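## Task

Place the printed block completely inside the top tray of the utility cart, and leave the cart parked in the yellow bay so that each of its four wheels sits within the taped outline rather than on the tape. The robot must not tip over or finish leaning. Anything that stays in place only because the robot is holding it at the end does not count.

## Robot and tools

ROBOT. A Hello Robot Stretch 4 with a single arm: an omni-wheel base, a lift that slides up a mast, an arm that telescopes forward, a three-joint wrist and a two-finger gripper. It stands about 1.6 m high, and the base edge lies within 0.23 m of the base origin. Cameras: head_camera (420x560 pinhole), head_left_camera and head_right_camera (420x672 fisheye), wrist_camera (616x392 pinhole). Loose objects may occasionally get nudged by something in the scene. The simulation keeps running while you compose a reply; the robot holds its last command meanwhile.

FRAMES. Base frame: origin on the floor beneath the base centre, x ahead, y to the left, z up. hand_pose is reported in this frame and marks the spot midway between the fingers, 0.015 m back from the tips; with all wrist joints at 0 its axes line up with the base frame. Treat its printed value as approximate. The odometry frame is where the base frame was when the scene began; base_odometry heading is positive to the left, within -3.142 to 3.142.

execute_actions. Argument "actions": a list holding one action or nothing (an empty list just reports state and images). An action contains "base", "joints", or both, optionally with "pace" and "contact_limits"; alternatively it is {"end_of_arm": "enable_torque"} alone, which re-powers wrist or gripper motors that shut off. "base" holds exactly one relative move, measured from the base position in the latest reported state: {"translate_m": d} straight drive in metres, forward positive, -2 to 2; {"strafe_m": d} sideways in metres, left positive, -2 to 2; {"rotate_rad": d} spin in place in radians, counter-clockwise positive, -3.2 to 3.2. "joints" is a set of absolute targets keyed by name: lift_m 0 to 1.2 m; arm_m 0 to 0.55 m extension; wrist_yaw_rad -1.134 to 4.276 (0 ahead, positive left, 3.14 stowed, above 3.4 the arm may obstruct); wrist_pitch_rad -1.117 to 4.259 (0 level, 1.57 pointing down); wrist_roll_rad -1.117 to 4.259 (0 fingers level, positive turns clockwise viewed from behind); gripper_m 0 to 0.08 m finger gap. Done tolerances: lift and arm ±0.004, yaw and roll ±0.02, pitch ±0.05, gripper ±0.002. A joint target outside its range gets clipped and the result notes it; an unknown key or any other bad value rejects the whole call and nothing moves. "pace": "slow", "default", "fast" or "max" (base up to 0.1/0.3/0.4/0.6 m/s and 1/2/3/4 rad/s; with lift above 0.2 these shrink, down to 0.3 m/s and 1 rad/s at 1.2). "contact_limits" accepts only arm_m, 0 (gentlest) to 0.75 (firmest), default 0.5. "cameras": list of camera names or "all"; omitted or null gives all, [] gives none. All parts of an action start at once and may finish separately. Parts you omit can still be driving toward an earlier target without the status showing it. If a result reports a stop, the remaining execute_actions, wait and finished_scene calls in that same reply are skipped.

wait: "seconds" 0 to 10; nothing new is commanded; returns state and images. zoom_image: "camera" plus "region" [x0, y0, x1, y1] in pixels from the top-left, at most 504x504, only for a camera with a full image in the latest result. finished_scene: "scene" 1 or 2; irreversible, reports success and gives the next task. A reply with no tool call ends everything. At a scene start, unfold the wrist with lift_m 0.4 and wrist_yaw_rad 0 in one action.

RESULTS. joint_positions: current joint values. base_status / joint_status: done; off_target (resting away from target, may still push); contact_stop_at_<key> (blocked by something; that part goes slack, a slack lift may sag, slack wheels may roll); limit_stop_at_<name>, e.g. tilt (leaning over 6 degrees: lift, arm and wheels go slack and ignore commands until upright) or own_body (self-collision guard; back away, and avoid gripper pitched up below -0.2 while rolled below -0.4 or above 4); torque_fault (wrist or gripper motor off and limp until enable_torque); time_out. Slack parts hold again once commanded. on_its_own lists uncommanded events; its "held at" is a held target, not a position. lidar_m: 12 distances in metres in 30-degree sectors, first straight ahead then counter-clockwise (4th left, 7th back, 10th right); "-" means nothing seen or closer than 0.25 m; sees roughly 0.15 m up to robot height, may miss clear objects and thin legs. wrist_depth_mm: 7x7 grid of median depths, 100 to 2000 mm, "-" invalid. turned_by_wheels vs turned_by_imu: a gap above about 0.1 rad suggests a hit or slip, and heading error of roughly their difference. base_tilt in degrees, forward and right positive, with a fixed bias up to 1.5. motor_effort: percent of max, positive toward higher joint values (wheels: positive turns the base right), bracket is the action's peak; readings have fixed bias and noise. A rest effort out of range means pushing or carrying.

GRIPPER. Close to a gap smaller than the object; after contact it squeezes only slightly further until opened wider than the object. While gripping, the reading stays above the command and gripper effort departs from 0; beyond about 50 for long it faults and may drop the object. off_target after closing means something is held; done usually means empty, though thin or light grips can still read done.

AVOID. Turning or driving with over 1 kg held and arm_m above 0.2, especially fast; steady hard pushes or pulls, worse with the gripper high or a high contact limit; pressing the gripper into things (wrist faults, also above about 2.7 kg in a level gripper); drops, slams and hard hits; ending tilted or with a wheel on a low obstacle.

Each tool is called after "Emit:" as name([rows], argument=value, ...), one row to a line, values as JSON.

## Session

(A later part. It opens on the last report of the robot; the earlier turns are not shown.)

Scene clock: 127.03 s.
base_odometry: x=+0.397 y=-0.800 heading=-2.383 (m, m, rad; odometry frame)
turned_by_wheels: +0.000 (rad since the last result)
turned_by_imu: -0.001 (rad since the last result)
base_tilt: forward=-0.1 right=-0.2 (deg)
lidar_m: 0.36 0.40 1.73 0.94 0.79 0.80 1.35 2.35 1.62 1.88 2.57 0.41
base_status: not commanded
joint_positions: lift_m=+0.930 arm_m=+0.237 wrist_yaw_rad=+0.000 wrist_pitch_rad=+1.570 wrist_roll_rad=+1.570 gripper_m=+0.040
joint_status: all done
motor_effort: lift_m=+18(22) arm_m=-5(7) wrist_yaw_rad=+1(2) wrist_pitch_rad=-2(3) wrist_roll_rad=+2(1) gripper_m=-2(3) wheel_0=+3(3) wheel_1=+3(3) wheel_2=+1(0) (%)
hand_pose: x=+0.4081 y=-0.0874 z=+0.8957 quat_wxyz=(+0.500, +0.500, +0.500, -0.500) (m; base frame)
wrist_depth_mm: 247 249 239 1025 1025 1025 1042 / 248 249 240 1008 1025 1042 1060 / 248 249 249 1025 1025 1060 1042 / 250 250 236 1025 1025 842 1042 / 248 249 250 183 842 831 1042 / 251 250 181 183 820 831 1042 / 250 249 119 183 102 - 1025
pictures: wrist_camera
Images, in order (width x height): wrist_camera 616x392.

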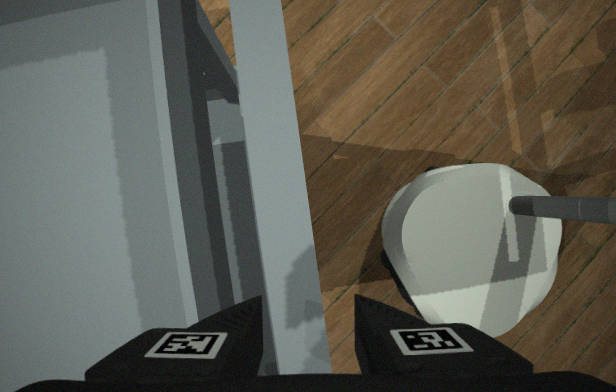

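Emit:
execute_actions([
  {"joints":{"lift_m":0.888},"pace":"slow"},
], cameras=["wrist_camera"])

Emit:
execute_actions([
  {"joints":{"gripper_m":0.01}},
], cameras=["wrist_camera","head_camera","head_right_camera"])

Scene clock: 133.47 s.
base_odometry: x=+0.397 y=-0.800 heading=-2.383 (m, m, rad; odometry frame)
turned_by_wheels: +0.000 (rad since the last result)
turned_by_imu: -0.001 (rad since the last result)
base_tilt: forward=+0.0 right=-0.2 (deg)
lidar_m: 0.36 0.39 1.73 0.92 0.81 0.80 1.34 2.37 1.64 1.89 2.57 0.44
base_status: not commanded
joint_positions: lift_m=+0.888 arm_m=+0.237 wrist_yaw_rad=+0.000 wrist_pitch_rad=+1.570 wrist_roll_rad=+1.570 gripper_m=+0.040
joint_status: all done
motor_effort: lift_m=+18(16) arm_m=-6(6) wrist_yaw_rad=+0(0) wrist_pitch_rad=-2(2) wrist_roll_rad=+0(1) gripper_m=-2(1) wheel_0=+3(3) wheel_1=+3(2) wheel_2=+0(1) (%)
hand_pose: x=+0.4081 y=-0.0874 z=+0.8538 quat_wxyz=(+0.500, +0.500, +0.500, -0.500) (m; base frame)
wrist_depth_mm: 206 175 140 1008 991 976 991 / 207 168 210 976 991 1008 1008 / 209 177 202 991 1008 991 991 / 206 169 209 141 976 798 788 / 208 208 216 141 820 788 788 / 208 209 160 141 788 809 991 / 208 208 118 141 103 - 1008
pictures: wrist_camera
Images, in order (width x height): wrist_camera 616x392.

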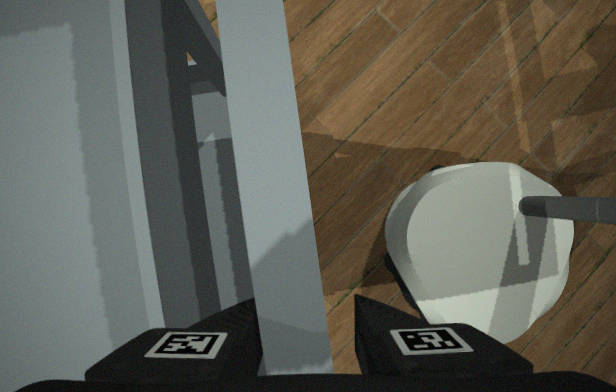

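Scene clock: 134.33 s.
base_odometry: x=+0.397 y=-0.800 heading=-2.383 (m, m, rad; odometry frame)
turned_by_wheels: +0.000 (rad since the last result)
turned_by_imu: +0.000 (rad since the last result)
base_tilt: forward=+0.0 right=-0.2 (deg)
lidar_m: 0.38 0.38 1.75 0.95 0.81 0.80 1.36 2.38 1.62 1.87 2.59 0.43
base_status: not commanded
joint_positions: lift_m=+0.888 arm_m=+0.237 wrist_yaw_rad=+0.003 wrist_pitch_rad=+1.566 wrist_roll_rad=+1.569 gripper_m=+0.026
joint_status: gripper_m off_target (ended at +0.026, target +0.010)
on_its_own: gripper_m is held at +0.021, not at your +0.010, by its contact guard: the fingers met something
motor_effort: lift_m=+19(19) arm_m=-6(6) wrist_yaw_rad=-7(11) wrist_pitch_rad=+10(22) wrist_roll_rad=+5(5) gripper_m=-35(37) wheel_0=+3(3) wheel_1=+3(3) wheel_2=+0(0) (%)
hand_pose: x=+0.4092 y=-0.0874 z=+0.8536 quat_wxyz=(+0.502, +0.500, +0.500, -0.498) (m; base frame)
wrist_depth_mm: 207 176 226 976 1008 991 991 / 207 170 216 140 976 1008 976 / 208 209 225 140 976 1008 1025 / 208 208 214 140 991 778 788 / 208 209 226 141 831 778 788 / 208 209 164 141 788 788 991 / 209 209 104 141 - 991 991
pictures: head_camera, head_right_camera, wrist_camera
Images, in order (width x height): head_camera 420x560, head_right_camera 420x672, wrist_camera 616x392.

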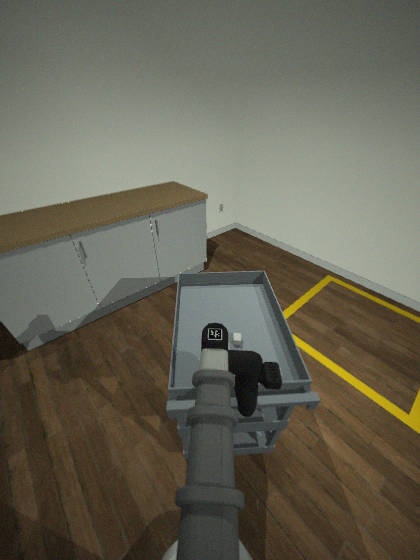

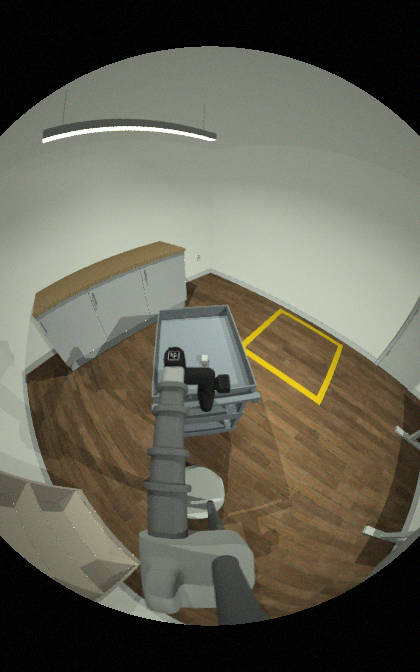

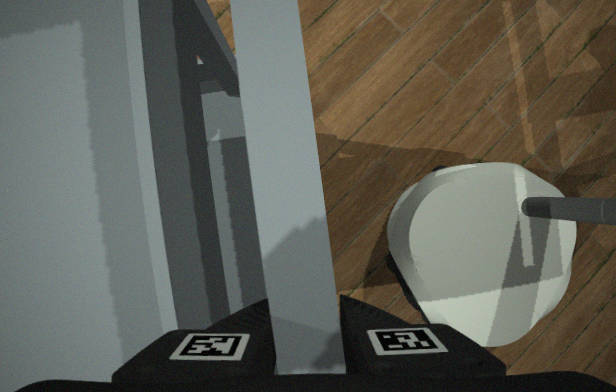

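Emit:
execute_actions([
  {"base":{"translate_m":0.65}},
], cameras=["head_camera"])

Emit:
execute_actions([
  {"base":{"strafe_m":-0.5},"pace":"slow"},
], cameras=["head_camera","head_right_camera","wrist_camera"])

Scene clock: 154.13 s.
base_odometry: x=-0.074 y=-1.247 heading=-2.383 (m, m, rad; odometry frame)
turned_by_wheels: +0.001 (rad since the last result)
turned_by_imu: +0.001 (rad since the last result)
base_tilt: forward=-0.1 right=-0.1 (deg)
lidar_m: 0.35 0.37 1.24 1.80 1.28 1.27 1.91 2.05 2.07 2.43 2.14 0.43
base_status: done
joint_positions: lift_m=+0.888 arm_m=+0.236 wrist_yaw_rad=+0.004 wrist_pitch_rad=+1.570 wrist_roll_rad=+1.566 gripper_m=+0.026
joint_status: not commanded
on_its_own: gripper_m is held at +0.021, not at your +0.010, by its contact guard: the fingers met something
motor_effort: lift_m=+19(19) arm_m=-3(6) wrist_yaw_rad=-13(14) wrist_pitch_rad=-1(28) wrist_roll_rad=+13(12) gripper_m=-36(36) wheel_0=+5(17) wheel_1=+4(12) wheel_2=+1(14) (%)
hand_pose: x=+0.4080 y=-0.0874 z=+0.8536 quat_wxyz=(+0.503, +0.498, +0.502, -0.497) (m; base frame)
wrist_depth_mm: 207 182 208 991 976 991 991 / 206 174 224 976 1008 991 1008 / 206 208 213 140 991 1008 1008 / 207 208 219 140 991 788 809 / 207 208 225 140 831 778 798 / 208 209 164 141 788 798 1008 / 208 209 104 141 - 1008 1025
pictures: head_camera
Images, in order (width x height): head_camera 420x560.

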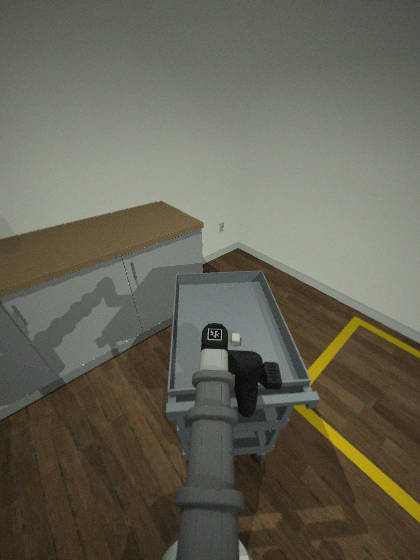

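Scene clock: 160.27 s.
torque_fault: gripper_m switched itself off since the last result.
base_odometry: x=-0.418 y=-0.885 heading=-2.382 (m, m, rad; odometry frame)
turned_by_wheels: +0.001 (rad since the last result)
turned_by_imu: +0.004 (rad since the last result)
base_tilt: forward=+0.0 right=-0.2 (deg)
lidar_m: 0.28 0.25 1.57 1.93 1.65 1.65 2.36 1.71 1.70 2.03 1.76 0.50
base_status: done
joint_positions: lift_m=+0.888 arm_m=+0.236 wrist_yaw_rad=+0.002 wrist_pitch_rad=+1.567 wrist_roll_rad=+1.569 gripper_m=+0.080
joint_status: not commanded
on_its_own: gripper_m is off since a torque_fault, until you send "end_of_arm": "enable_torque" (your +0.010 is given up)
motor_effort: lift_m=+19(19) arm_m=-3(3) wrist_yaw_rad=-7(37) wrist_pitch_rad=+8(25) wrist_roll_rad=+3(32) gripper_m=-2(54) wheel_0=+6(16) wheel_1=-3(7) wheel_2=+5(5) (%)
hand_pose: x=+0.4084 y=-0.0874 z=+0.8536 quat_wxyz=(+0.502, +0.500, +0.500, -0.498) (m; base frame)
wrist_depth_mm: 149 960 991 960 991 991 991 / 139 960 976 976 976 991 1008 / 140 140 960 960 991 1008 991 / 180 140 668 991 1008 798 788 / 154 182 141 1008 842 798 798 / 208 163 141 492 1008 788 917 / - 102 142 142 544 - -
pictures: head_camera, head_right_camera, wrist_camera
Images, in order (width x height): head_camera 420x560, head_right_camera 420x672, wrist_camera 616x392.

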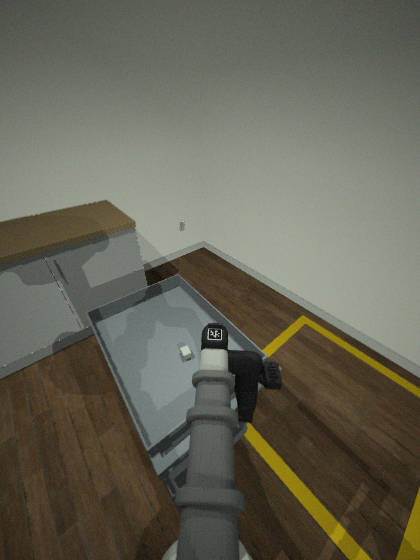

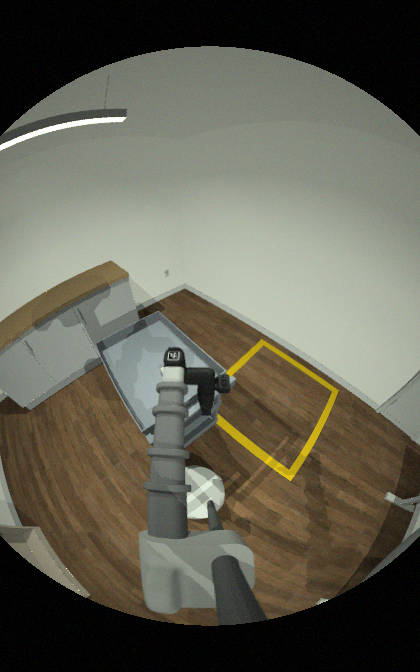

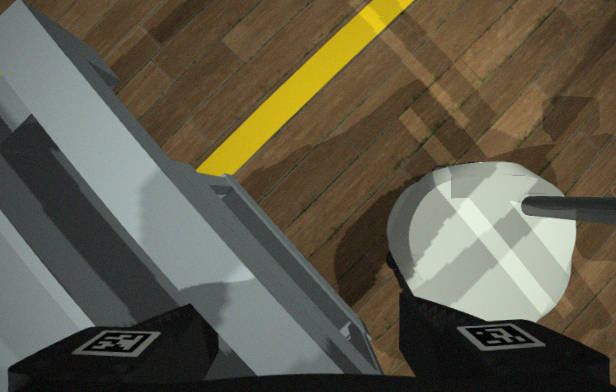

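Emit:
execute_actions([
  {"end_of_arm":"enable_torque"},
], cameras=[])

Emit:
execute_actions([
  {"joints":{"lift_m":1.05}},
], cameras=["wrist_camera"])

Scene clock: 187.30 s.
base_odometry: x=-0.418 y=-0.885 heading=-2.382 (m, m, rad; odometry frame)
turned_by_wheels: +0.000 (rad since the last result)
turned_by_imu: -0.001 (rad since the last result)
base_tilt: forward=-0.1 right=-0.2 (deg)
lidar_m: 0.30 0.25 1.57 1.91 1.63 1.64 2.37 1.70 1.73 2.04 1.77 0.50
base_status: not commanded
joint_positions: lift_m=+0.888 arm_m=+0.236 wrist_yaw_rad=+0.002 wrist_pitch_rad=+1.567 wrist_roll_rad=+1.569 gripper_m=+0.080
joint_status: not commanded
end_of_arm: enable_torque: each motor that was off is on again
on_its_own: gripper_m is held at +0.080, not at your +0.010, since a torque_fault
motor_effort: lift_m=+19(19) arm_m=-2(3) wrist_yaw_rad=-6(5) wrist_pitch_rad=+7(7) wrist_roll_rad=+2(3) gripper_m=+0(0) wheel_0=+6(6) wheel_1=-3(3) wheel_2=+5(5) (%)
hand_pose: x=+0.4084 y=-0.0874 z=+0.8536 quat_wxyz=(+0.502, +0.500, +0.500, -0.498) (m; base frame)
wrist_depth_mm: 148 960 991 976 991 991 1008 / 139 991 976 991 991 1008 991 / 139 140 976 1008 991 976 1008 / 180 140 676 991 1025 788 768 / 154 182 141 991 831 788 788 / 208 163 141 492 991 788 904 / - 102 142 142 544 - -
pictures: none
No camera images: the call's "cameras" was empty. Leave "cameras" out to get every camera's image.

Scene clock: 189.07 s.
base_odometry: x=-0.418 y=-0.885 heading=-2.382 (m, m, rad; odometry frame)
turned_by_wheels: +0.000 (rad since the last result)
turned_by_imu: -0.001 (rad since the last result)
base_tilt: forward=-0.1 right=-0.2 (deg)
lidar_m: 0.28 0.25 1.58 1.92 1.64 1.64 2.35 1.70 1.69 2.02 1.77 0.45
base_status: not commanded
joint_positions: lift_m=+1.050 arm_m=+0.236 wrist_yaw_rad=+0.000 wrist_pitch_rad=+1.570 wrist_roll_rad=+1.570 gripper_m=+0.080
joint_status: all done
on_its_own: gripper_m is held at +0.080, not at your +0.010, since a torque_fault
motor_effort: lift_m=+23(25) arm_m=-2(3) wrist_yaw_rad=-2(6) wrist_pitch_rad=+0(8) wrist_roll_rad=+2(3) gripper_m=-2(0) wheel_0=+5(6) wheel_1=-2(2) wheel_2=+4(5) (%)
hand_pose: x=+0.4076 y=-0.0874 z=+1.0153 quat_wxyz=(+0.501, +0.500, +0.500, -0.499) (m; base frame)
wrist_depth_mm: 1138 1098 1138 1118 1160 1160 1160 / 1118 1098 1160 1138 1160 1160 1182 / 1098 324 1098 1160 1138 1160 1182 / 343 351 306 1138 1025 946 1160 / 370 370 351 1160 917 946 1160 / 366 368 334 315 991 946 1160 / - 102 373 359 301 - -
pictures: wrist_camera
Images, in order (width x height): wrist_camera 616x392.

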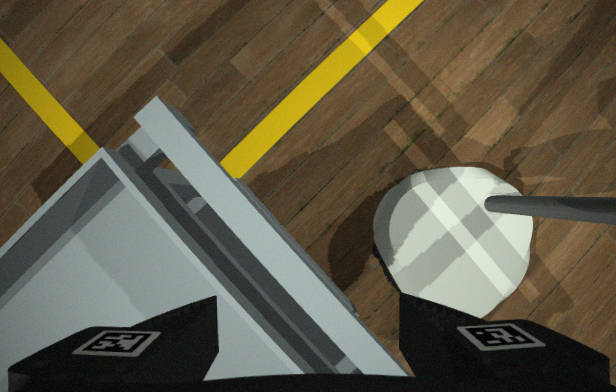

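Emit:
execute_actions([
  {"base":{"translate_m":-0.35},"joints":{"arm_m":0.0},"pace":"fast"},
], cameras=[])

Emit:
execute_actions([
  {"base":{"rotate_rad":-0.85},"pace":"fast"},
], cameras=[])

Emit:
execute_actions([
  {"base":{"translate_m":-0.12},"pace":"fast"},
], cameras=["head_left_camera"])

Scene clock: 209.90 s.
base_odometry: x=-0.165 y=-0.644 heading=-2.383 (m, m, rad; odometry frame)
turned_by_wheels: -0.001 (rad since the last result)
turned_by_imu: -0.002 (rad since the last result)
base_tilt: forward=-0.1 right=-0.2 (deg)
lidar_m: 0.56 0.65 1.84 1.99 1.39 1.39 2.05 1.44 1.46 1.72 2.02 2.03
base_status: done
joint_positions: lift_m=+1.050 arm_m=+0.001 wrist_yaw_rad=+0.000 wrist_pitch_rad=+1.570 wrist_roll_rad=+1.570 gripper_m=+0.080
joint_status: all done
on_its_own: gripper_m is held at +0.080, not at your +0.010, since a torque_fault
motor_effort: lift_m=+22(23) arm_m=-6(7) wrist_yaw_rad=+2(4) wrist_pitch_rad=-2(0) wrist_roll_rad=+1(1) gripper_m=+0(0) wheel_0=-5(9) wheel_1=-4(9) wheel_2=+1(13) (%)
hand_pose: x=+0.1721 y=-0.0874 z=+1.0154 quat_wxyz=(+0.500, +0.500, +0.500, -0.500) (m; base frame)
wrist_depth_mm: 1118 1138 1138 1160 1138 1118 1138 / 1138 1138 1160 1118 1160 1160 1160 / 1118 1138 1160 1138 1118 1182 1160 / 1138 1118 1160 1008 960 1138 1160 / 991 1160 1160 931 931 1160 1160 / 1008 976 1160 1138 976 1138 1160 / - 102 1138 1138 1160 - -
pictures: none
No camera images: the call's "cameras" was empty. Leave "cameras" out to get every camera's image.

Scene clock: 211.70 s.
base_odometry: x=-0.164 y=-0.644 heading=+3.051 (m, m, rad; odometry frame)
turned_by_wheels: -0.849 (rad since the last result)
turned_by_imu: -0.836 (rad since the last result)
base_tilt: forward=-0.1 right=-0.2 (deg)
lidar_m: 2.00 0.74 0.59 1.16 1.93 1.49 1.36 1.75 2.36 1.43 1.49 2.12
base_status: done
joint_positions: lift_m=+1.050 arm_m=+0.001 wrist_yaw_rad=+0.000 wrist_pitch_rad=+1.570 wrist_roll_rad=+1.570 gripper_m=+0.080
joint_status: not commanded
on_its_own: gripper_m is held at +0.080, not at your +0.010, since a torque_fault
motor_effort: lift_m=+23(22) arm_m=-6(6) wrist_yaw_rad=+0(0) wrist_pitch_rad=-2(2) wrist_roll_rad=+0(1) gripper_m=-1(0) wheel_0=+4(7) wheel_1=+4(9) wheel_2=+1(7) (%)
hand_pose: x=+0.1721 y=-0.0874 z=+1.0154 quat_wxyz=(+0.500, +0.500, +0.500, -0.500) (m; base frame)
wrist_depth_mm: 1118 1138 1118 1160 1160 1138 1160 / 1118 1118 1138 1118 1138 1138 1138 / 1160 1138 1118 1138 1160 1182 1160 / 1138 1118 1138 1025 931 1160 1160 / 1138 1138 1138 931 946 1182 1160 / 1138 1118 1160 1160 946 1138 1160 / - 102 1138 1138 1182 - -
pictures: none
No camera images: the call's "cameras" was empty. Leave "cameras" out to get every camera's image.

Scene clock: 213.27 s.
base_odometry: x=-0.045 y=-0.655 heading=+3.051 (m, m, rad; odometry frame)
turned_by_wheels: +0.000 (rad since the last result)
turned_by_imu: -0.001 (rad since the last result)
base_tilt: forward=-0.1 right=-0.2 (deg)
lidar_m: 2.14 0.72 0.65 1.84 1.93 1.36 1.26 1.64 2.20 1.46 1.53 1.99
base_status: done
joint_positions: lift_m=+1.050 arm_m=+0.001 wrist_yaw_rad=+0.000 wrist_pitch_rad=+1.570 wrist_roll_rad=+1.570 gripper_m=+0.080
joint_status: not commanded
on_its_own: gripper_m is held at +0.080, not at your +0.010, since a torque_fault
motor_effort: lift_m=+22(23) arm_m=-6(7) wrist_yaw_rad=+0(0) wrist_pitch_rad=-2(2) wrist_roll_rad=+1(0) gripper_m=+0(0) wheel_0=-3(10) wheel_1=-3(4) wheel_2=+0(12) (%)
hand_pose: x=+0.1721 y=-0.0874 z=+1.0154 quat_wxyz=(+0.500, +0.500, +0.500, -0.500) (m; base frame)
wrist_depth_mm: 1098 1118 1118 1160 1138 1160 1160 / 1118 1138 1160 1138 1182 1160 1182 / 1160 1098 1138 1138 1160 1182 1160 / 1138 1160 1160 1060 960 1160 1160 / 1118 1160 1160 931 946 1160 1160 / 1138 1138 1160 1160 946 1182 1118 / - 102 1160 1138 1160 - -
pictures: head_left_camera
Images, in order (width x height): head_left_camera 420x672.

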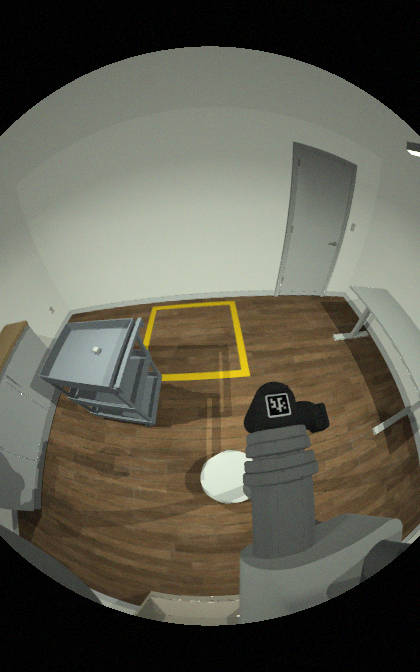

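Emit:
execute_actions([
  {"base":{"strafe_m":0.94},"joints":{"arm_m":0.1},"pace":"fast"},
])

Scene clock: 221.50 s.
base_odometry: x=-0.131 y=-1.591 heading=+3.050 (m, m, rad; odometry frame)
turned_by_wheels: +0.000 (rad since the last result)
turned_by_imu: -0.003 (rad since the last result)
base_tilt: forward=-0.1 right=-0.2 (deg)
lidar_m: 0.37 0.39 0.93 0.88 0.94 1.69 1.32 1.36 2.25 2.40 0.55 0.41
base_status: done
joint_positions: lift_m=+1.050 arm_m=+0.099 wrist_yaw_rad=+0.000 wrist_pitch_rad=+1.570 wrist_roll_rad=+1.570 gripper_m=+0.080
joint_status: all done
on_its_own: gripper_m is held at +0.080, not at your +0.010, since a torque_fault
motor_effort: lift_m=+22(22) arm_m=+6(7) wrist_yaw_rad=-1(1) wrist_pitch_rad=-1(2) wrist_roll_rad=+1(0) gripper_m=-1(1) wheel_0=-3(14) wheel_1=+1(12) wheel_2=+0(0) (%)
hand_pose: x=+0.2701 y=-0.0874 z=+1.0154 quat_wxyz=(+0.500, +0.500, +0.500, -0.499) (m; base frame)
wrist_depth_mm: 364 368 1118 1138 1138 1138 1160 / 366 368 668 1118 1138 1138 1160 / 366 368 683 1118 1160 1138 1182 / 366 364 691 1118 946 976 1160 / 366 368 691 1138 946 1160 1182 / 370 364 683 1138 931 1160 1138 / - 102 634 1138 1182 - -
pictures: head_camera, head_left_camera, head_right_camera, wrist_camera
Images, in order (width x height): head_camera 420x560, head_left_camera 420x672, head_right_camera 420x672, wrist_camera 616x392.

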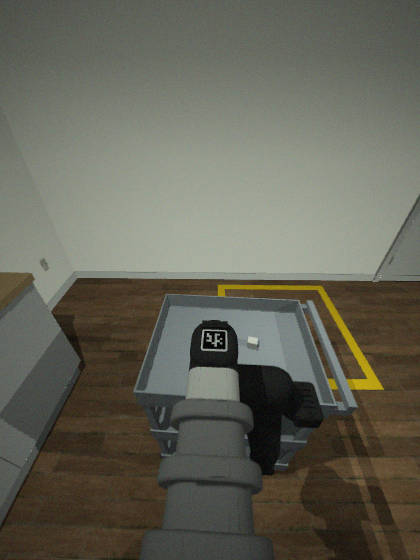

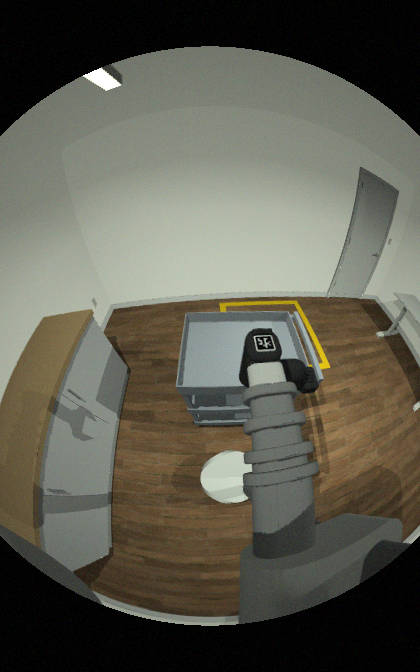

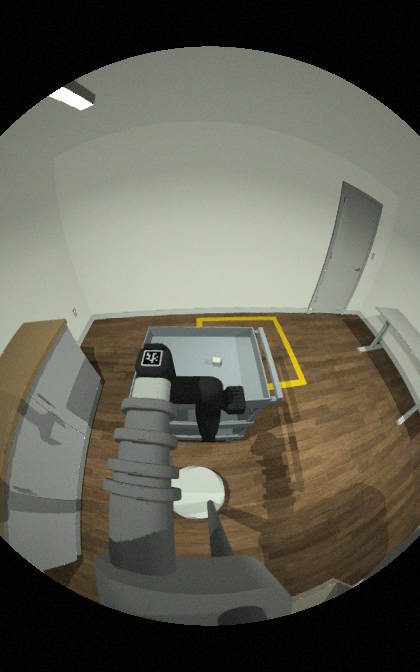

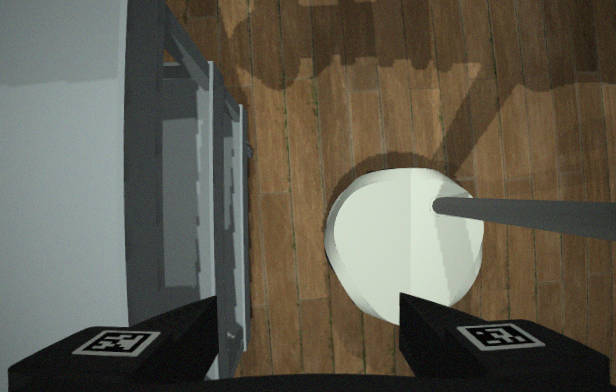

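Emit:
execute_actions([
  {"joints":{"arm_m":0.21,"lift_m":0.95},"pace":"fast"},
], cameras=["wrist_camera"])

Scene clock: 228.33 s.
base_odometry: x=-0.131 y=-1.591 heading=+3.050 (m, m, rad; odometry frame)
turned_by_wheels: +0.000 (rad since the last result)
turned_by_imu: -0.001 (rad since the last result)
base_tilt: forward=-0.1 right=-0.2 (deg)
lidar_m: 0.38 0.43 0.93 0.89 0.95 1.68 1.32 1.33 2.22 2.40 0.55 0.40
base_status: not commanded
joint_positions: lift_m=+0.950 arm_m=+0.209 wrist_yaw_rad=+0.000 wrist_pitch_rad=+1.570 wrist_roll_rad=+1.570 gripper_m=+0.080
joint_status: all done
on_its_own: gripper_m is held at +0.080, not at your +0.010, since a torque_fault
motor_effort: lift_m=+18(21) arm_m=+6(7) wrist_yaw_rad=+0(4) wrist_pitch_rad=-1(1) wrist_roll_rad=+1(0) gripper_m=+0(0) wheel_0=-3(3) wheel_1=+1(1) wheel_2=-1(0) (%)
hand_pose: x=+0.3801 y=-0.0874 z=+0.9157 quat_wxyz=(+0.501, +0.500, +0.500, -0.499) (m; base frame)
wrist_depth_mm: 268 268 270 1025 1060 1060 1060 / 267 270 270 1060 1042 1060 1060 / 268 271 270 1025 1042 1042 1078 / 268 270 271 1060 878 842 1060 / 270 270 272 1060 842 854 1060 / 270 270 210 1060 1025 842 1042 / - 102 205 1042 1060 - -
pictures: wrist_camera
Images, in order (width x height): wrist_camera 616x392.

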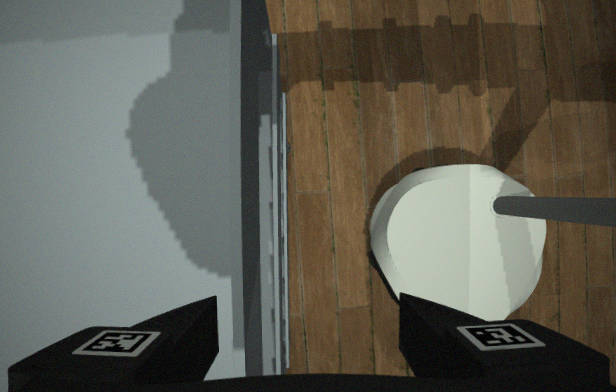

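Emit:
execute_actions([
  {"joints":{"arm_m":0.226,"lift_m":0.88}},
], cameras=["wrist_camera"])

Emit:
execute_actions([
  {"joints":{"gripper_m":0.0}},
], cameras=["wrist_camera","head_camera"])

Scene clock: 235.03 s.
base_odometry: x=-0.131 y=-1.591 heading=+3.050 (m, m, rad; odometry frame)
turned_by_wheels: +0.000 (rad since the last result)
turned_by_imu: -0.001 (rad since the last result)
base_tilt: forward=-0.1 right=-0.2 (deg)
lidar_m: 0.38 0.41 0.90 0.88 0.93 1.70 1.33 1.34 2.26 2.39 0.55 0.40
base_status: not commanded
joint_positions: lift_m=+0.880 arm_m=+0.225 wrist_yaw_rad=+0.000 wrist_pitch_rad=+1.570 wrist_roll_rad=+1.570 gripper_m=+0.080
joint_status: all done
on_its_own: gripper_m is held at +0.080, not at your +0.010, since a torque_fault
motor_effort: lift_m=+18(18) arm_m=+6(6) wrist_yaw_rad=-2(1) wrist_pitch_rad=-1(1) wrist_roll_rad=+1(0) gripper_m=-1(1) wheel_0=-3(3) wheel_1=+1(1) wheel_2=+0(0) (%)
hand_pose: x=+0.3960 y=-0.0874 z=+0.8457 quat_wxyz=(+0.500, +0.500, +0.500, -0.500) (m; base frame)
wrist_depth_mm: 199 200 200 960 976 991 991 / 200 201 200 991 991 960 991 / 199 200 200 991 976 976 976 / 200 200 202 991 991 778 788 / 201 201 201 976 798 778 778 / 201 201 150 976 1008 788 1008 / - 102 133 991 991 - -
pictures: wrist_camera
Images, in order (width x height): wrist_camera 616x392.

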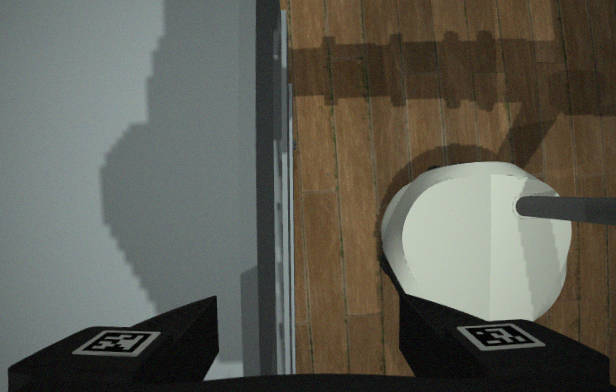

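Scene clock: 236.20 s.
base_odometry: x=-0.131 y=-1.591 heading=+3.050 (m, m, rad; odometry frame)
turned_by_wheels: +0.000 (rad since the last result)
turned_by_imu: +0.000 (rad since the last result)
base_tilt: forward=+0.0 right=-0.2 (deg)
lidar_m: 0.37 0.41 0.91 0.89 0.93 1.69 1.34 1.33 2.24 2.39 0.55 0.41
base_status: not commanded
joint_positions: lift_m=+0.880 arm_m=+0.226 wrist_yaw_rad=+0.001 wrist_pitch_rad=+1.567 wrist_roll_rad=+1.570 gripper_m=+0.022
joint_status: gripper_m off_target (ended at +0.022, target +0.000)
on_its_own: gripper_m is held at +0.022, not at your +0.000, by its contact guard: the fingers met something
motor_effort: lift_m=+21(21) arm_m=+2(6) wrist_yaw_rad=-4(14) wrist_pitch_rad=+5(37) wrist_roll_rad=+0(1) gripper_m=-2(10) wheel_0=-3(3) wheel_1=+1(1) wheel_2=-1(2) (%)
hand_pose: x=+0.3973 y=-0.0874 z=+0.8455 quat_wxyz=(+0.501, +0.501, +0.499, -0.499) (m; base frame)
wrist_depth_mm: 199 200 200 976 976 991 991 / 200 200 200 976 960 976 1008 / 199 200 201 976 976 991 1008 / 200 202 202 976 976 778 778 / 200 201 202 976 798 788 778 / 201 202 202 202 788 778 1008 / 200 202 - 133 - 976 976
pictures: head_camera, wrist_camera
Images, in order (width x height): head_camera 420x560, wrist_camera 616x392.

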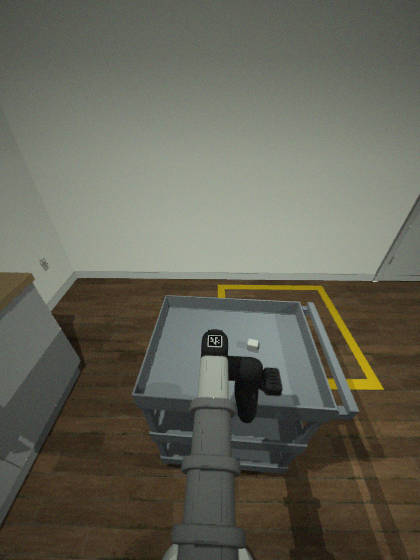

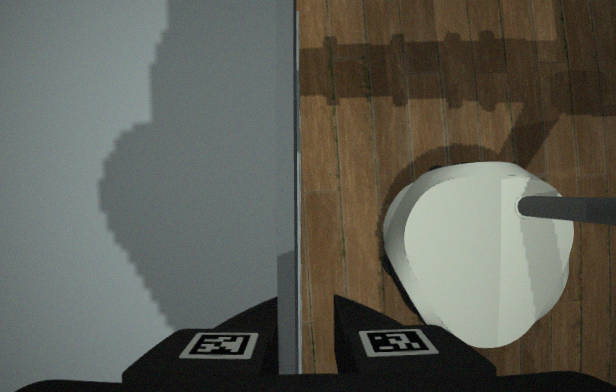

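Emit:
execute_actions([
  {"joints":{"gripper_m":0.0}},
], cameras=["wrist_camera"])

Scene clock: 239.10 s.
base_odometry: x=-0.131 y=-1.591 heading=+3.050 (m, m, rad; odometry frame)
turned_by_wheels: +0.000 (rad since the last result)
turned_by_imu: -0.001 (rad since the last result)
base_tilt: forward=-0.1 right=-0.2 (deg)
lidar_m: 0.39 0.43 0.92 0.89 0.95 1.70 1.33 1.35 2.26 2.40 0.54 0.41
base_status: not commanded
joint_positions: lift_m=+0.880 arm_m=+0.226 wrist_yaw_rad=+0.001 wrist_pitch_rad=+1.567 wrist_roll_rad=+1.570 gripper_m=+0.022
joint_status: gripper_m off_target (ended at +0.022, target +0.000)
on_its_own: gripper_m is held at +0.022, not at your +0.000, by its contact guard: the fingers met something
motor_effort: lift_m=+21(21) arm_m=+2(2) wrist_yaw_rad=-3(3) wrist_pitch_rad=+6(6) wrist_roll_rad=-1(1) gripper_m=-3(5) wheel_0=-3(3) wheel_1=+0(1) wheel_2=+0(1) (%)
hand_pose: x=+0.3973 y=-0.0874 z=+0.8455 quat_wxyz=(+0.501, +0.501, +0.499, -0.499) (m; base frame)
wrist_depth_mm: 200 200 202 976 976 960 976 / 200 200 200 976 1008 991 991 / 200 200 201 960 960 976 1008 / 200 200 202 976 976 778 798 / 200 201 201 991 820 768 788 / 200 201 202 202 788 788 991 / 200 201 - 133 - 976 991
pictures: wrist_camera
Images, in order (width x height): wrist_camera 616x392.

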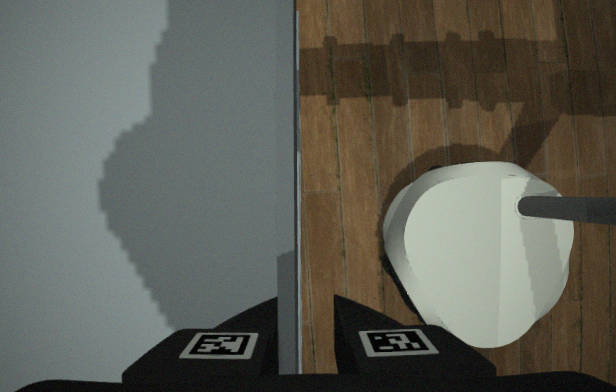

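Emit:
execute_actions([
  {"joints":{"gripper_m":0.04,"arm_m":0.235}},
], cameras=["wrist_camera"])

Emit:
execute_actions([
  {"joints":{"gripper_m":0.0}},
], cameras=["wrist_camera"])

Scene clock: 245.23 s.
base_odometry: x=-0.131 y=-1.591 heading=+3.050 (m, m, rad; odometry frame)
turned_by_wheels: +0.000 (rad since the last result)
turned_by_imu: -0.001 (rad since the last result)
base_tilt: forward=-0.1 right=-0.2 (deg)
lidar_m: 0.38 0.40 0.93 0.89 0.91 1.70 1.31 1.33 2.22 2.40 0.55 0.41
base_status: not commanded
joint_positions: lift_m=+0.880 arm_m=+0.234 wrist_yaw_rad=+0.000 wrist_pitch_rad=+1.570 wrist_roll_rad=+1.570 gripper_m=+0.040
joint_status: all done
motor_effort: lift_m=+21(21) arm_m=+6(6) wrist_yaw_rad=-1(4) wrist_pitch_rad=+0(6) wrist_roll_rad=-1(0) gripper_m=+1(4) wheel_0=-3(3) wheel_1=+1(1) wheel_2=-1(1) (%)
hand_pose: x=+0.4051 y=-0.0874 z=+0.8455 quat_wxyz=(+0.501, +0.500, +0.500, -0.499) (m; base frame)
wrist_depth_mm: 200 199 200 201 976 1008 976 / 198 200 200 201 991 991 1008 / 200 200 201 202 991 976 991 / 199 200 202 202 976 788 788 / 200 200 202 203 831 788 778 / 200 200 202 202 788 788 991 / 200 200 117 203 102 - 991
pictures: wrist_camera
Images, in order (width x height): wrist_camera 616x392.

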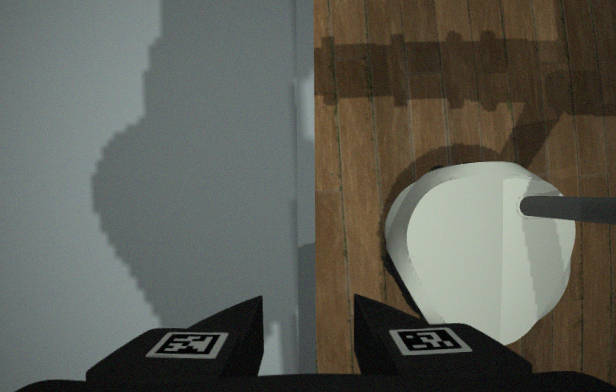

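Scene clock: 246.37 s.
base_odometry: x=-0.131 y=-1.591 heading=+3.050 (m, m, rad; odometry frame)
turned_by_wheels: +0.000 (rad since the last result)
turned_by_imu: +0.000 (rad since the last result)
base_tilt: forward=-0.1 right=-0.2 (deg)
lidar_m: 0.36 0.39 0.94 0.88 0.93 1.70 1.32 1.34 2.24 2.39 0.56 0.39
base_status: not commanded
joint_positions: lift_m=+0.880 arm_m=+0.234 wrist_yaw_rad=-0.002 wrist_pitch_rad=+1.566 wrist_roll_rad=+1.572 gripper_m=+0.004
joint_status: gripper_m off_target (ended at +0.004, target +0.000)
on_its_own: gripper_m is held at +0.003, not at your +0.000, by its contact guard: the fingers met something
motor_effort: lift_m=+21(21) arm_m=+6(6) wrist_yaw_rad=+5(3) wrist_pitch_rad=+8(10) wrist_roll_rad=-4(5) gripper_m=-25(26) wheel_0=-3(3) wheel_1=+1(1) wheel_2=-1(1) (%)
hand_pose: x=+0.4057 y=-0.0874 z=+0.8455 quat_wxyz=(+0.500, +0.502, +0.498, -0.500) (m; base frame)
wrist_depth_mm: 200 200 200 202 976 976 960 / 200 200 200 201 991 976 1008 / 200 200 201 201 976 1008 991 / 200 200 202 202 976 778 778 / 201 200 201 202 820 778 768 / 201 201 202 147 976 778 991 / 201 202 - 104 - 991 1008
pictures: wrist_camera
Images, in order (width x height): wrist_camera 616x392.

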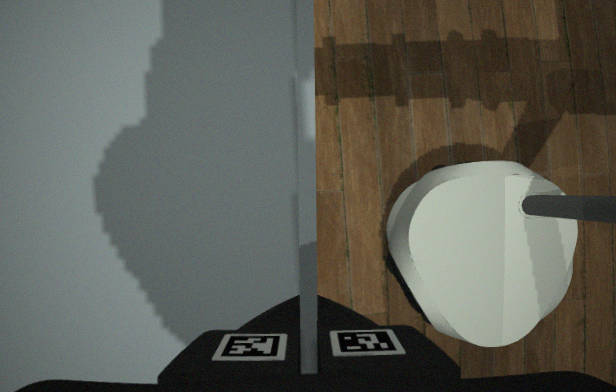

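Emit:
execute_actions([
  {"base":{"strafe_m":-0.61}},
], cameras=["head_camera","wrist_camera"])

Scene clock: 256.77 s.
torque_fault: gripper_m switched itself off since the last result.
base_odometry: x=-0.076 y=-0.983 heading=+3.051 (m, m, rad; odometry frame)
turned_by_wheels: +0.000 (rad since the last result)
turned_by_imu: +0.002 (rad since the last result)
base_tilt: forward=-0.1 right=-0.2 (deg)
lidar_m: 0.34 0.32 0.35 1.51 1.60 1.71 1.27 1.32 2.22 1.78 1.84 0.47
base_status: done
joint_positions: lift_m=+0.880 arm_m=+0.234 wrist_yaw_rad=+0.000 wrist_pitch_rad=+1.569 wrist_roll_rad=+1.570 gripper_m=+0.080
joint_status: not commanded
on_its_own: gripper_m is off since a torque_fault, until you send "end_of_arm": "enable_torque" (your +0.000 is given up)
motor_effort: lift_m=+21(21) arm_m=+3(5) wrist_yaw_rad=-1(41) wrist_pitch_rad=+0(24) wrist_roll_rad=+1(39) gripper_m=-1(57) wheel_0=+3(16) wheel_1=-1(9) wheel_2=+2(5) (%)
hand_pose: x=+0.4056 y=-0.0874 z=+0.8455 quat_wxyz=(+0.501, +0.500, +0.500, -0.499) (m; base frame)
wrist_depth_mm: 148 242 946 976 976 991 991 / 199 175 991 976 976 991 1008 / 199 158 517 976 976 976 991 / 200 160 459 960 976 788 768 / 200 200 184 960 820 778 788 / 200 200 146 525 976 778 891 / - 102 133 521 831 - -
pictures: head_camera, wrist_camera
Images, in order (width x height): head_camera 420x560, wrist_camera 616x392.

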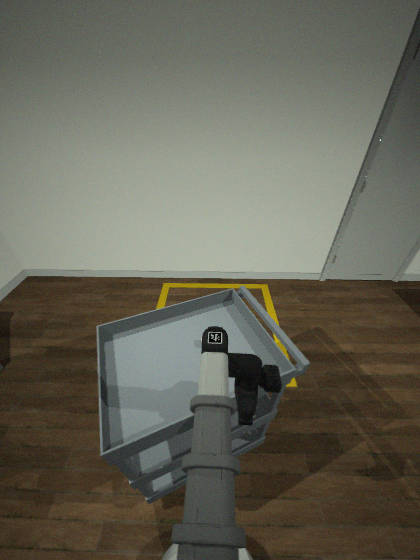

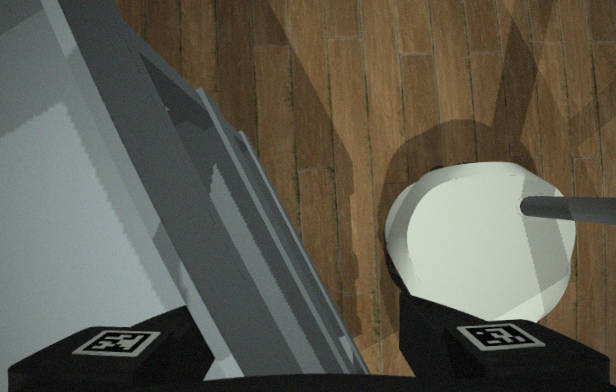

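Emit:
execute_actions([
  {"end_of_arm":"enable_torque"},
], cameras=[])

Emit:
execute_actions([
  {"joints":{"lift_m":0.95}},
], cameras=[])

Emit:
execute_actions([
  {"joints":{"wrist_roll_rad":1.12,"arm_m":0.255,"gripper_m":0.07}},
], cameras=["wrist_camera","head_camera"])

Scene clock: 281.80 s.
base_odometry: x=-0.076 y=-0.983 heading=+3.051 (m, m, rad; odometry frame)
turned_by_wheels: +0.000 (rad since the last result)
turned_by_imu: -0.001 (rad since the last result)
base_tilt: forward=-0.1 right=-0.2 (deg)
lidar_m: 0.34 0.34 0.38 1.50 1.59 1.71 1.27 1.31 2.23 1.77 1.85 0.44
base_status: not commanded
joint_positions: lift_m=+0.880 arm_m=+0.234 wrist_yaw_rad=+0.000 wrist_pitch_rad=+1.569 wrist_roll_rad=+1.570 gripper_m=+0.080
joint_status: not commanded
end_of_arm: enable_torque: each motor that was off is on again
on_its_own: gripper_m is held at +0.080, not at your +0.000, since a torque_fault
motor_effort: lift_m=+21(21) arm_m=+4(3) wrist_yaw_rad=-2(1) wrist_pitch_rad=+0(0) wrist_roll_rad=+1(1) gripper_m=+0(0) wheel_0=+3(4) wheel_1=-1(1) wheel_2=+1(2) (%)
hand_pose: x=+0.4056 y=-0.0874 z=+0.8455 quat_wxyz=(+0.501, +0.500, +0.500, -0.499) (m; base frame)
wrist_depth_mm: 148 242 960 976 976 976 1025 / 198 176 991 991 976 960 1008 / 200 158 517 991 960 976 976 / 200 160 521 976 1008 788 768 / 200 201 184 991 831 778 788 / 200 200 145 521 991 778 878 / - 102 133 521 842 - -
pictures: none
No camera images: the call's "cameras" was empty. Leave "cameras" out to get every camera's image.

Scene clock: 283.03 s.
base_odometry: x=-0.076 y=-0.983 heading=+3.051 (m, m, rad; odometry frame)
turned_by_wheels: +0.000 (rad since the last result)
turned_by_imu: +0.000 (rad since the last result)
base_tilt: forward=-0.1 right=-0.2 (deg)
lidar_m: 0.34 0.33 0.38 1.52 1.59 1.69 1.26 1.29 2.22 1.78 1.85 0.47
base_status: not commanded
joint_positions: lift_m=+0.950 arm_m=+0.234 wrist_yaw_rad=+0.000 wrist_pitch_rad=+1.570 wrist_roll_rad=+1.570 gripper_m=+0.080
joint_status: all done
on_its_own: gripper_m is held at +0.080, not at your +0.000, since a torque_fault
motor_effort: lift_m=+23(24) arm_m=+3(3) wrist_yaw_rad=-3(3) wrist_pitch_rad=+0(0) wrist_roll_rad=+1(1) gripper_m=+0(0) wheel_0=+3(3) wheel_1=-1(1) wheel_2=+2(2) (%)
hand_pose: x=+0.4056 y=-0.0874 z=+0.9154 quat_wxyz=(+0.501, +0.500, +0.500, -0.499) (m; base frame)
wrist_depth_mm: 224 251 1025 1042 1060 1042 1060 / 266 267 1008 1060 1042 1060 1060 / 268 268 544 1042 1042 1078 1060 / 268 268 268 1042 1008 854 1060 / 268 268 271 904 878 854 1042 / 267 268 270 591 1042 831 1060 / - 102 272 273 866 - -
pictures: none
No camera images: the call's "cameras" was empty. Leave "cameras" out to get every camera's image.

Scene clock: 283.87 s.
base_odometry: x=-0.076 y=-0.983 heading=+3.051 (m, m, rad; odometry frame)
turned_by_wheels: +0.000 (rad since the last result)
turned_by_imu: +0.000 (rad since the last result)
base_tilt: forward=-0.1 right=-0.2 (deg)
lidar_m: 0.34 0.33 0.37 1.49 1.59 1.71 1.27 1.30 2.22 1.79 1.86 0.45
base_status: not commanded
joint_positions: lift_m=+0.950 arm_m=+0.254 wrist_yaw_rad=+0.000 wrist_pitch_rad=+1.570 wrist_roll_rad=+1.120 gripper_m=+0.070
joint_status: all done
motor_effort: lift_m=+23(23) arm_m=+5(6) wrist_yaw_rad=-2(1) wrist_pitch_rad=-1(0) wrist_roll_rad=-1(4) gripper_m=-2(2) wheel_0=+4(4) wheel_1=-1(1) wheel_2=+2(2) (%)
hand_pose: x=+0.4250 y=-0.0874 z=+0.9154 quat_wxyz=(+0.599, +0.376, +0.599, -0.375) (m; base frame)
wrist_depth_mm: 266 267 266 1042 1042 1042 1025 / 267 267 267 1042 1042 1060 1078 / 266 270 271 1042 1025 1060 1042 / 268 268 270 1060 1060 1060 1042 / 267 268 270 1060 917 854 1060 / 268 270 271 1060 831 854 1060 / - - 149 1042 153 - -
pictures: head_camera, wrist_camera
Images, in order (width x height): head_camera 420x560, wrist_camera 616x392.

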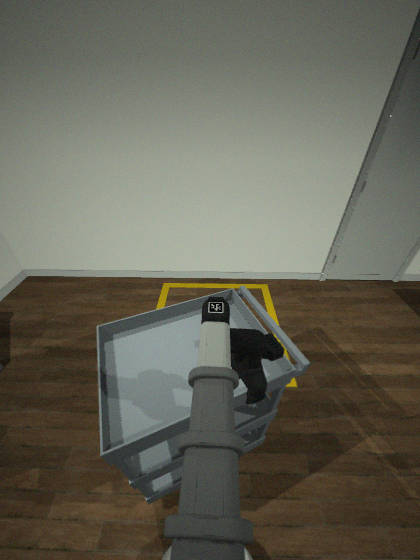

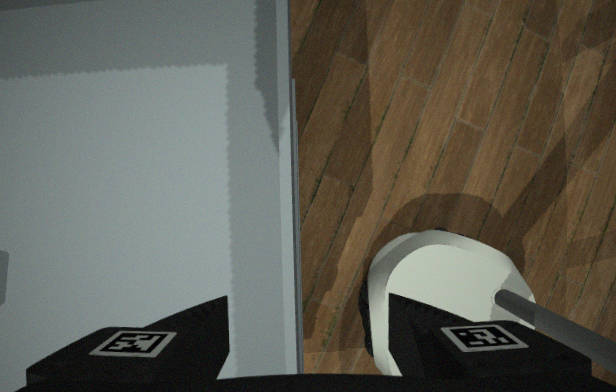

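Emit:
execute_actions([
  {"joints":{"lift_m":0.88,"arm_m":0.262,"gripper_m":0.04}},
], cameras=["wrist_camera"])

Scene clock: 290.03 s.
base_odometry: x=-0.076 y=-0.983 heading=+3.051 (m, m, rad; odometry frame)
turned_by_wheels: +0.000 (rad since the last result)
turned_by_imu: -0.001 (rad since the last result)
base_tilt: forward=+0.0 right=-0.2 (deg)
lidar_m: 0.33 0.33 0.37 1.50 1.61 1.72 1.28 1.29 2.22 1.78 1.85 0.46
base_status: not commanded
joint_positions: lift_m=+0.880 arm_m=+0.261 wrist_yaw_rad=+0.000 wrist_pitch_rad=+1.570 wrist_roll_rad=+1.120 gripper_m=+0.040
joint_status: all done
motor_effort: lift_m=+18(23) arm_m=+5(8) wrist_yaw_rad=-2(1) wrist_pitch_rad=-1(2) wrist_roll_rad=-1(2) gripper_m=-3(4) wheel_0=+3(4) wheel_1=-1(1) wheel_2=+2(2) (%)
hand_pose: x=+0.4320 y=-0.0874 z=+0.8457 quat_wxyz=(+0.599, +0.376, +0.599, -0.376) (m; base frame)
wrist_depth_mm: 199 198 199 976 976 976 991 / 199 200 200 976 960 991 991 / 198 200 200 1008 991 991 991 / 199 200 200 960 976 960 991 / 200 200 201 976 976 788 1008 / 200 201 202 202 788 778 788 / 201 201 119 203 103 - 891
pictures: wrist_camera
Images, in order (width x height): wrist_camera 616x392.

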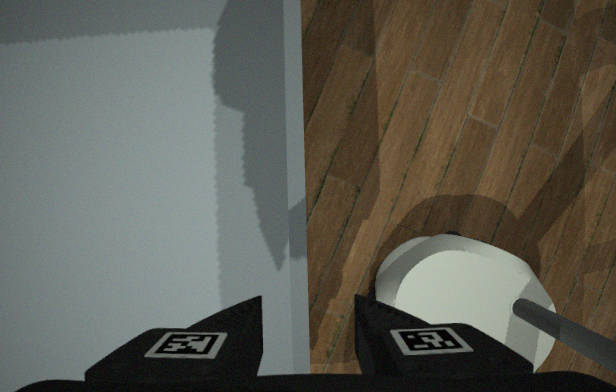

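Emit:
execute_actions([
  {"joints":{"gripper_m":0.0}},
], cameras=[])

Emit:
execute_actions([
  {"base":{"translate_m":0.3},"pace":"slow"},
], cameras=["wrist_camera","head_camera"])

Scene clock: 302.70 s.
base_odometry: x=-0.076 y=-0.983 heading=+3.051 (m, m, rad; odometry frame)
turned_by_wheels: +0.000 (rad since the last result)
turned_by_imu: -0.001 (rad since the last result)
base_tilt: forward=+0.0 right=-0.2 (deg)
lidar_m: 0.33 0.33 0.36 1.52 1.56 1.70 1.27 1.31 2.23 1.78 1.84 0.47
base_status: not commanded
joint_positions: lift_m=+0.880 arm_m=+0.261 wrist_yaw_rad=+0.002 wrist_pitch_rad=+1.565 wrist_roll_rad=+1.119 gripper_m=+0.004
joint_status: gripper_m off_target (ended at +0.004, target +0.000)
on_its_own: gripper_m is held at +0.002, not at your +0.000, by its contact guard: the fingers met something
motor_effort: lift_m=+18(18) arm_m=+5(6) wrist_yaw_rad=-7(5) wrist_pitch_rad=+12(13) wrist_roll_rad=+3(3) gripper_m=-32(33) wheel_0=+3(4) wheel_1=-1(1) wheel_2=+1(2) (%)
hand_pose: x=+0.4334 y=-0.0874 z=+0.8457 quat_wxyz=(+0.601, +0.376, +0.598, -0.374) (m; base frame)
wrist_depth_mm: 198 200 200 201 976 960 960 / 200 200 200 200 960 991 1008 / 200 201 201 201 991 1008 991 / 201 200 201 202 976 991 991 / 201 201 201 202 976 798 991 / 202 201 202 147 778 778 788 / 202 201 - 104 - 778 878
pictures: none
No camera images: the call's "cameras" was empty. Leave "cameras" out to get every camera's image.

Scene clock: 307.00 s.
base_odometry: x=-0.374 y=-0.956 heading=+3.050 (m, m, rad; odometry frame)
turned_by_wheels: -0.001 (rad since the last result)
turned_by_imu: -0.005 (rad since the last result)
base_tilt: forward=-0.1 right=-0.1 (deg)
lidar_m: 0.34 0.33 0.39 1.51 1.57 2.01 1.56 1.61 2.63 1.77 1.82 0.44
base_status: done
joint_positions: lift_m=+0.880 arm_m=+0.261 wrist_yaw_rad=-0.007 wrist_pitch_rad=+1.568 wrist_roll_rad=+1.125 gripper_m=+0.004
joint_status: not commanded
on_its_own: gripper_m is held at +0.002, not at your +0.000, by its contact guard: the fingers met something; wrist_yaw_rad is at rest, and its effort (+20) is outside its rest range (-13 to +13); wrist_roll_rad is at rest, and its effort (-15) is outside its rest range (-13 to +13)
motor_effort: lift_m=+18(18) arm_m=+5(5) wrist_yaw_rad=+20(19) wrist_pitch_rad=+3(12) wrist_roll_rad=-15(15) gripper_m=-31(32) wheel_0=+0(6) wheel_1=+3(7) wheel_2=-8(12) (%)
hand_pose: x=+0.4320 y=-0.0874 z=+0.8457 quat_wxyz=(+0.598, +0.380, +0.596, -0.379) (m; base frame)
wrist_depth_mm: 199 200 200 201 976 976 1008 / 199 199 200 201 976 991 991 / 200 200 201 202 960 991 991 / 200 200 201 202 991 991 991 / 200 200 201 202 976 778 991 / 200 202 202 147 778 788 788 / 201 202 - 104 - 788 891
pictures: head_camera, wrist_camera
Images, in order (width x height): head_camera 420x560, wrist_camera 616x392.

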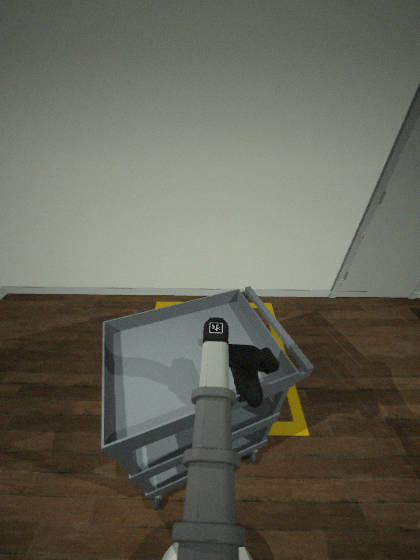

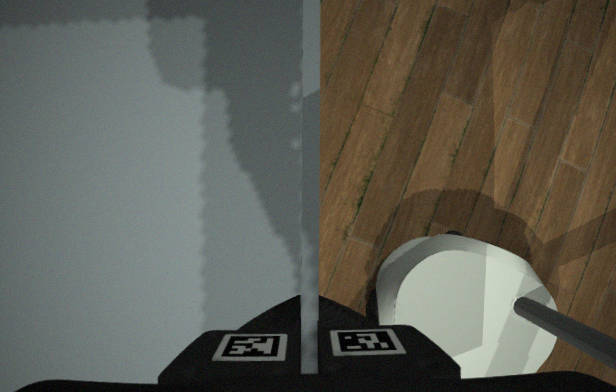

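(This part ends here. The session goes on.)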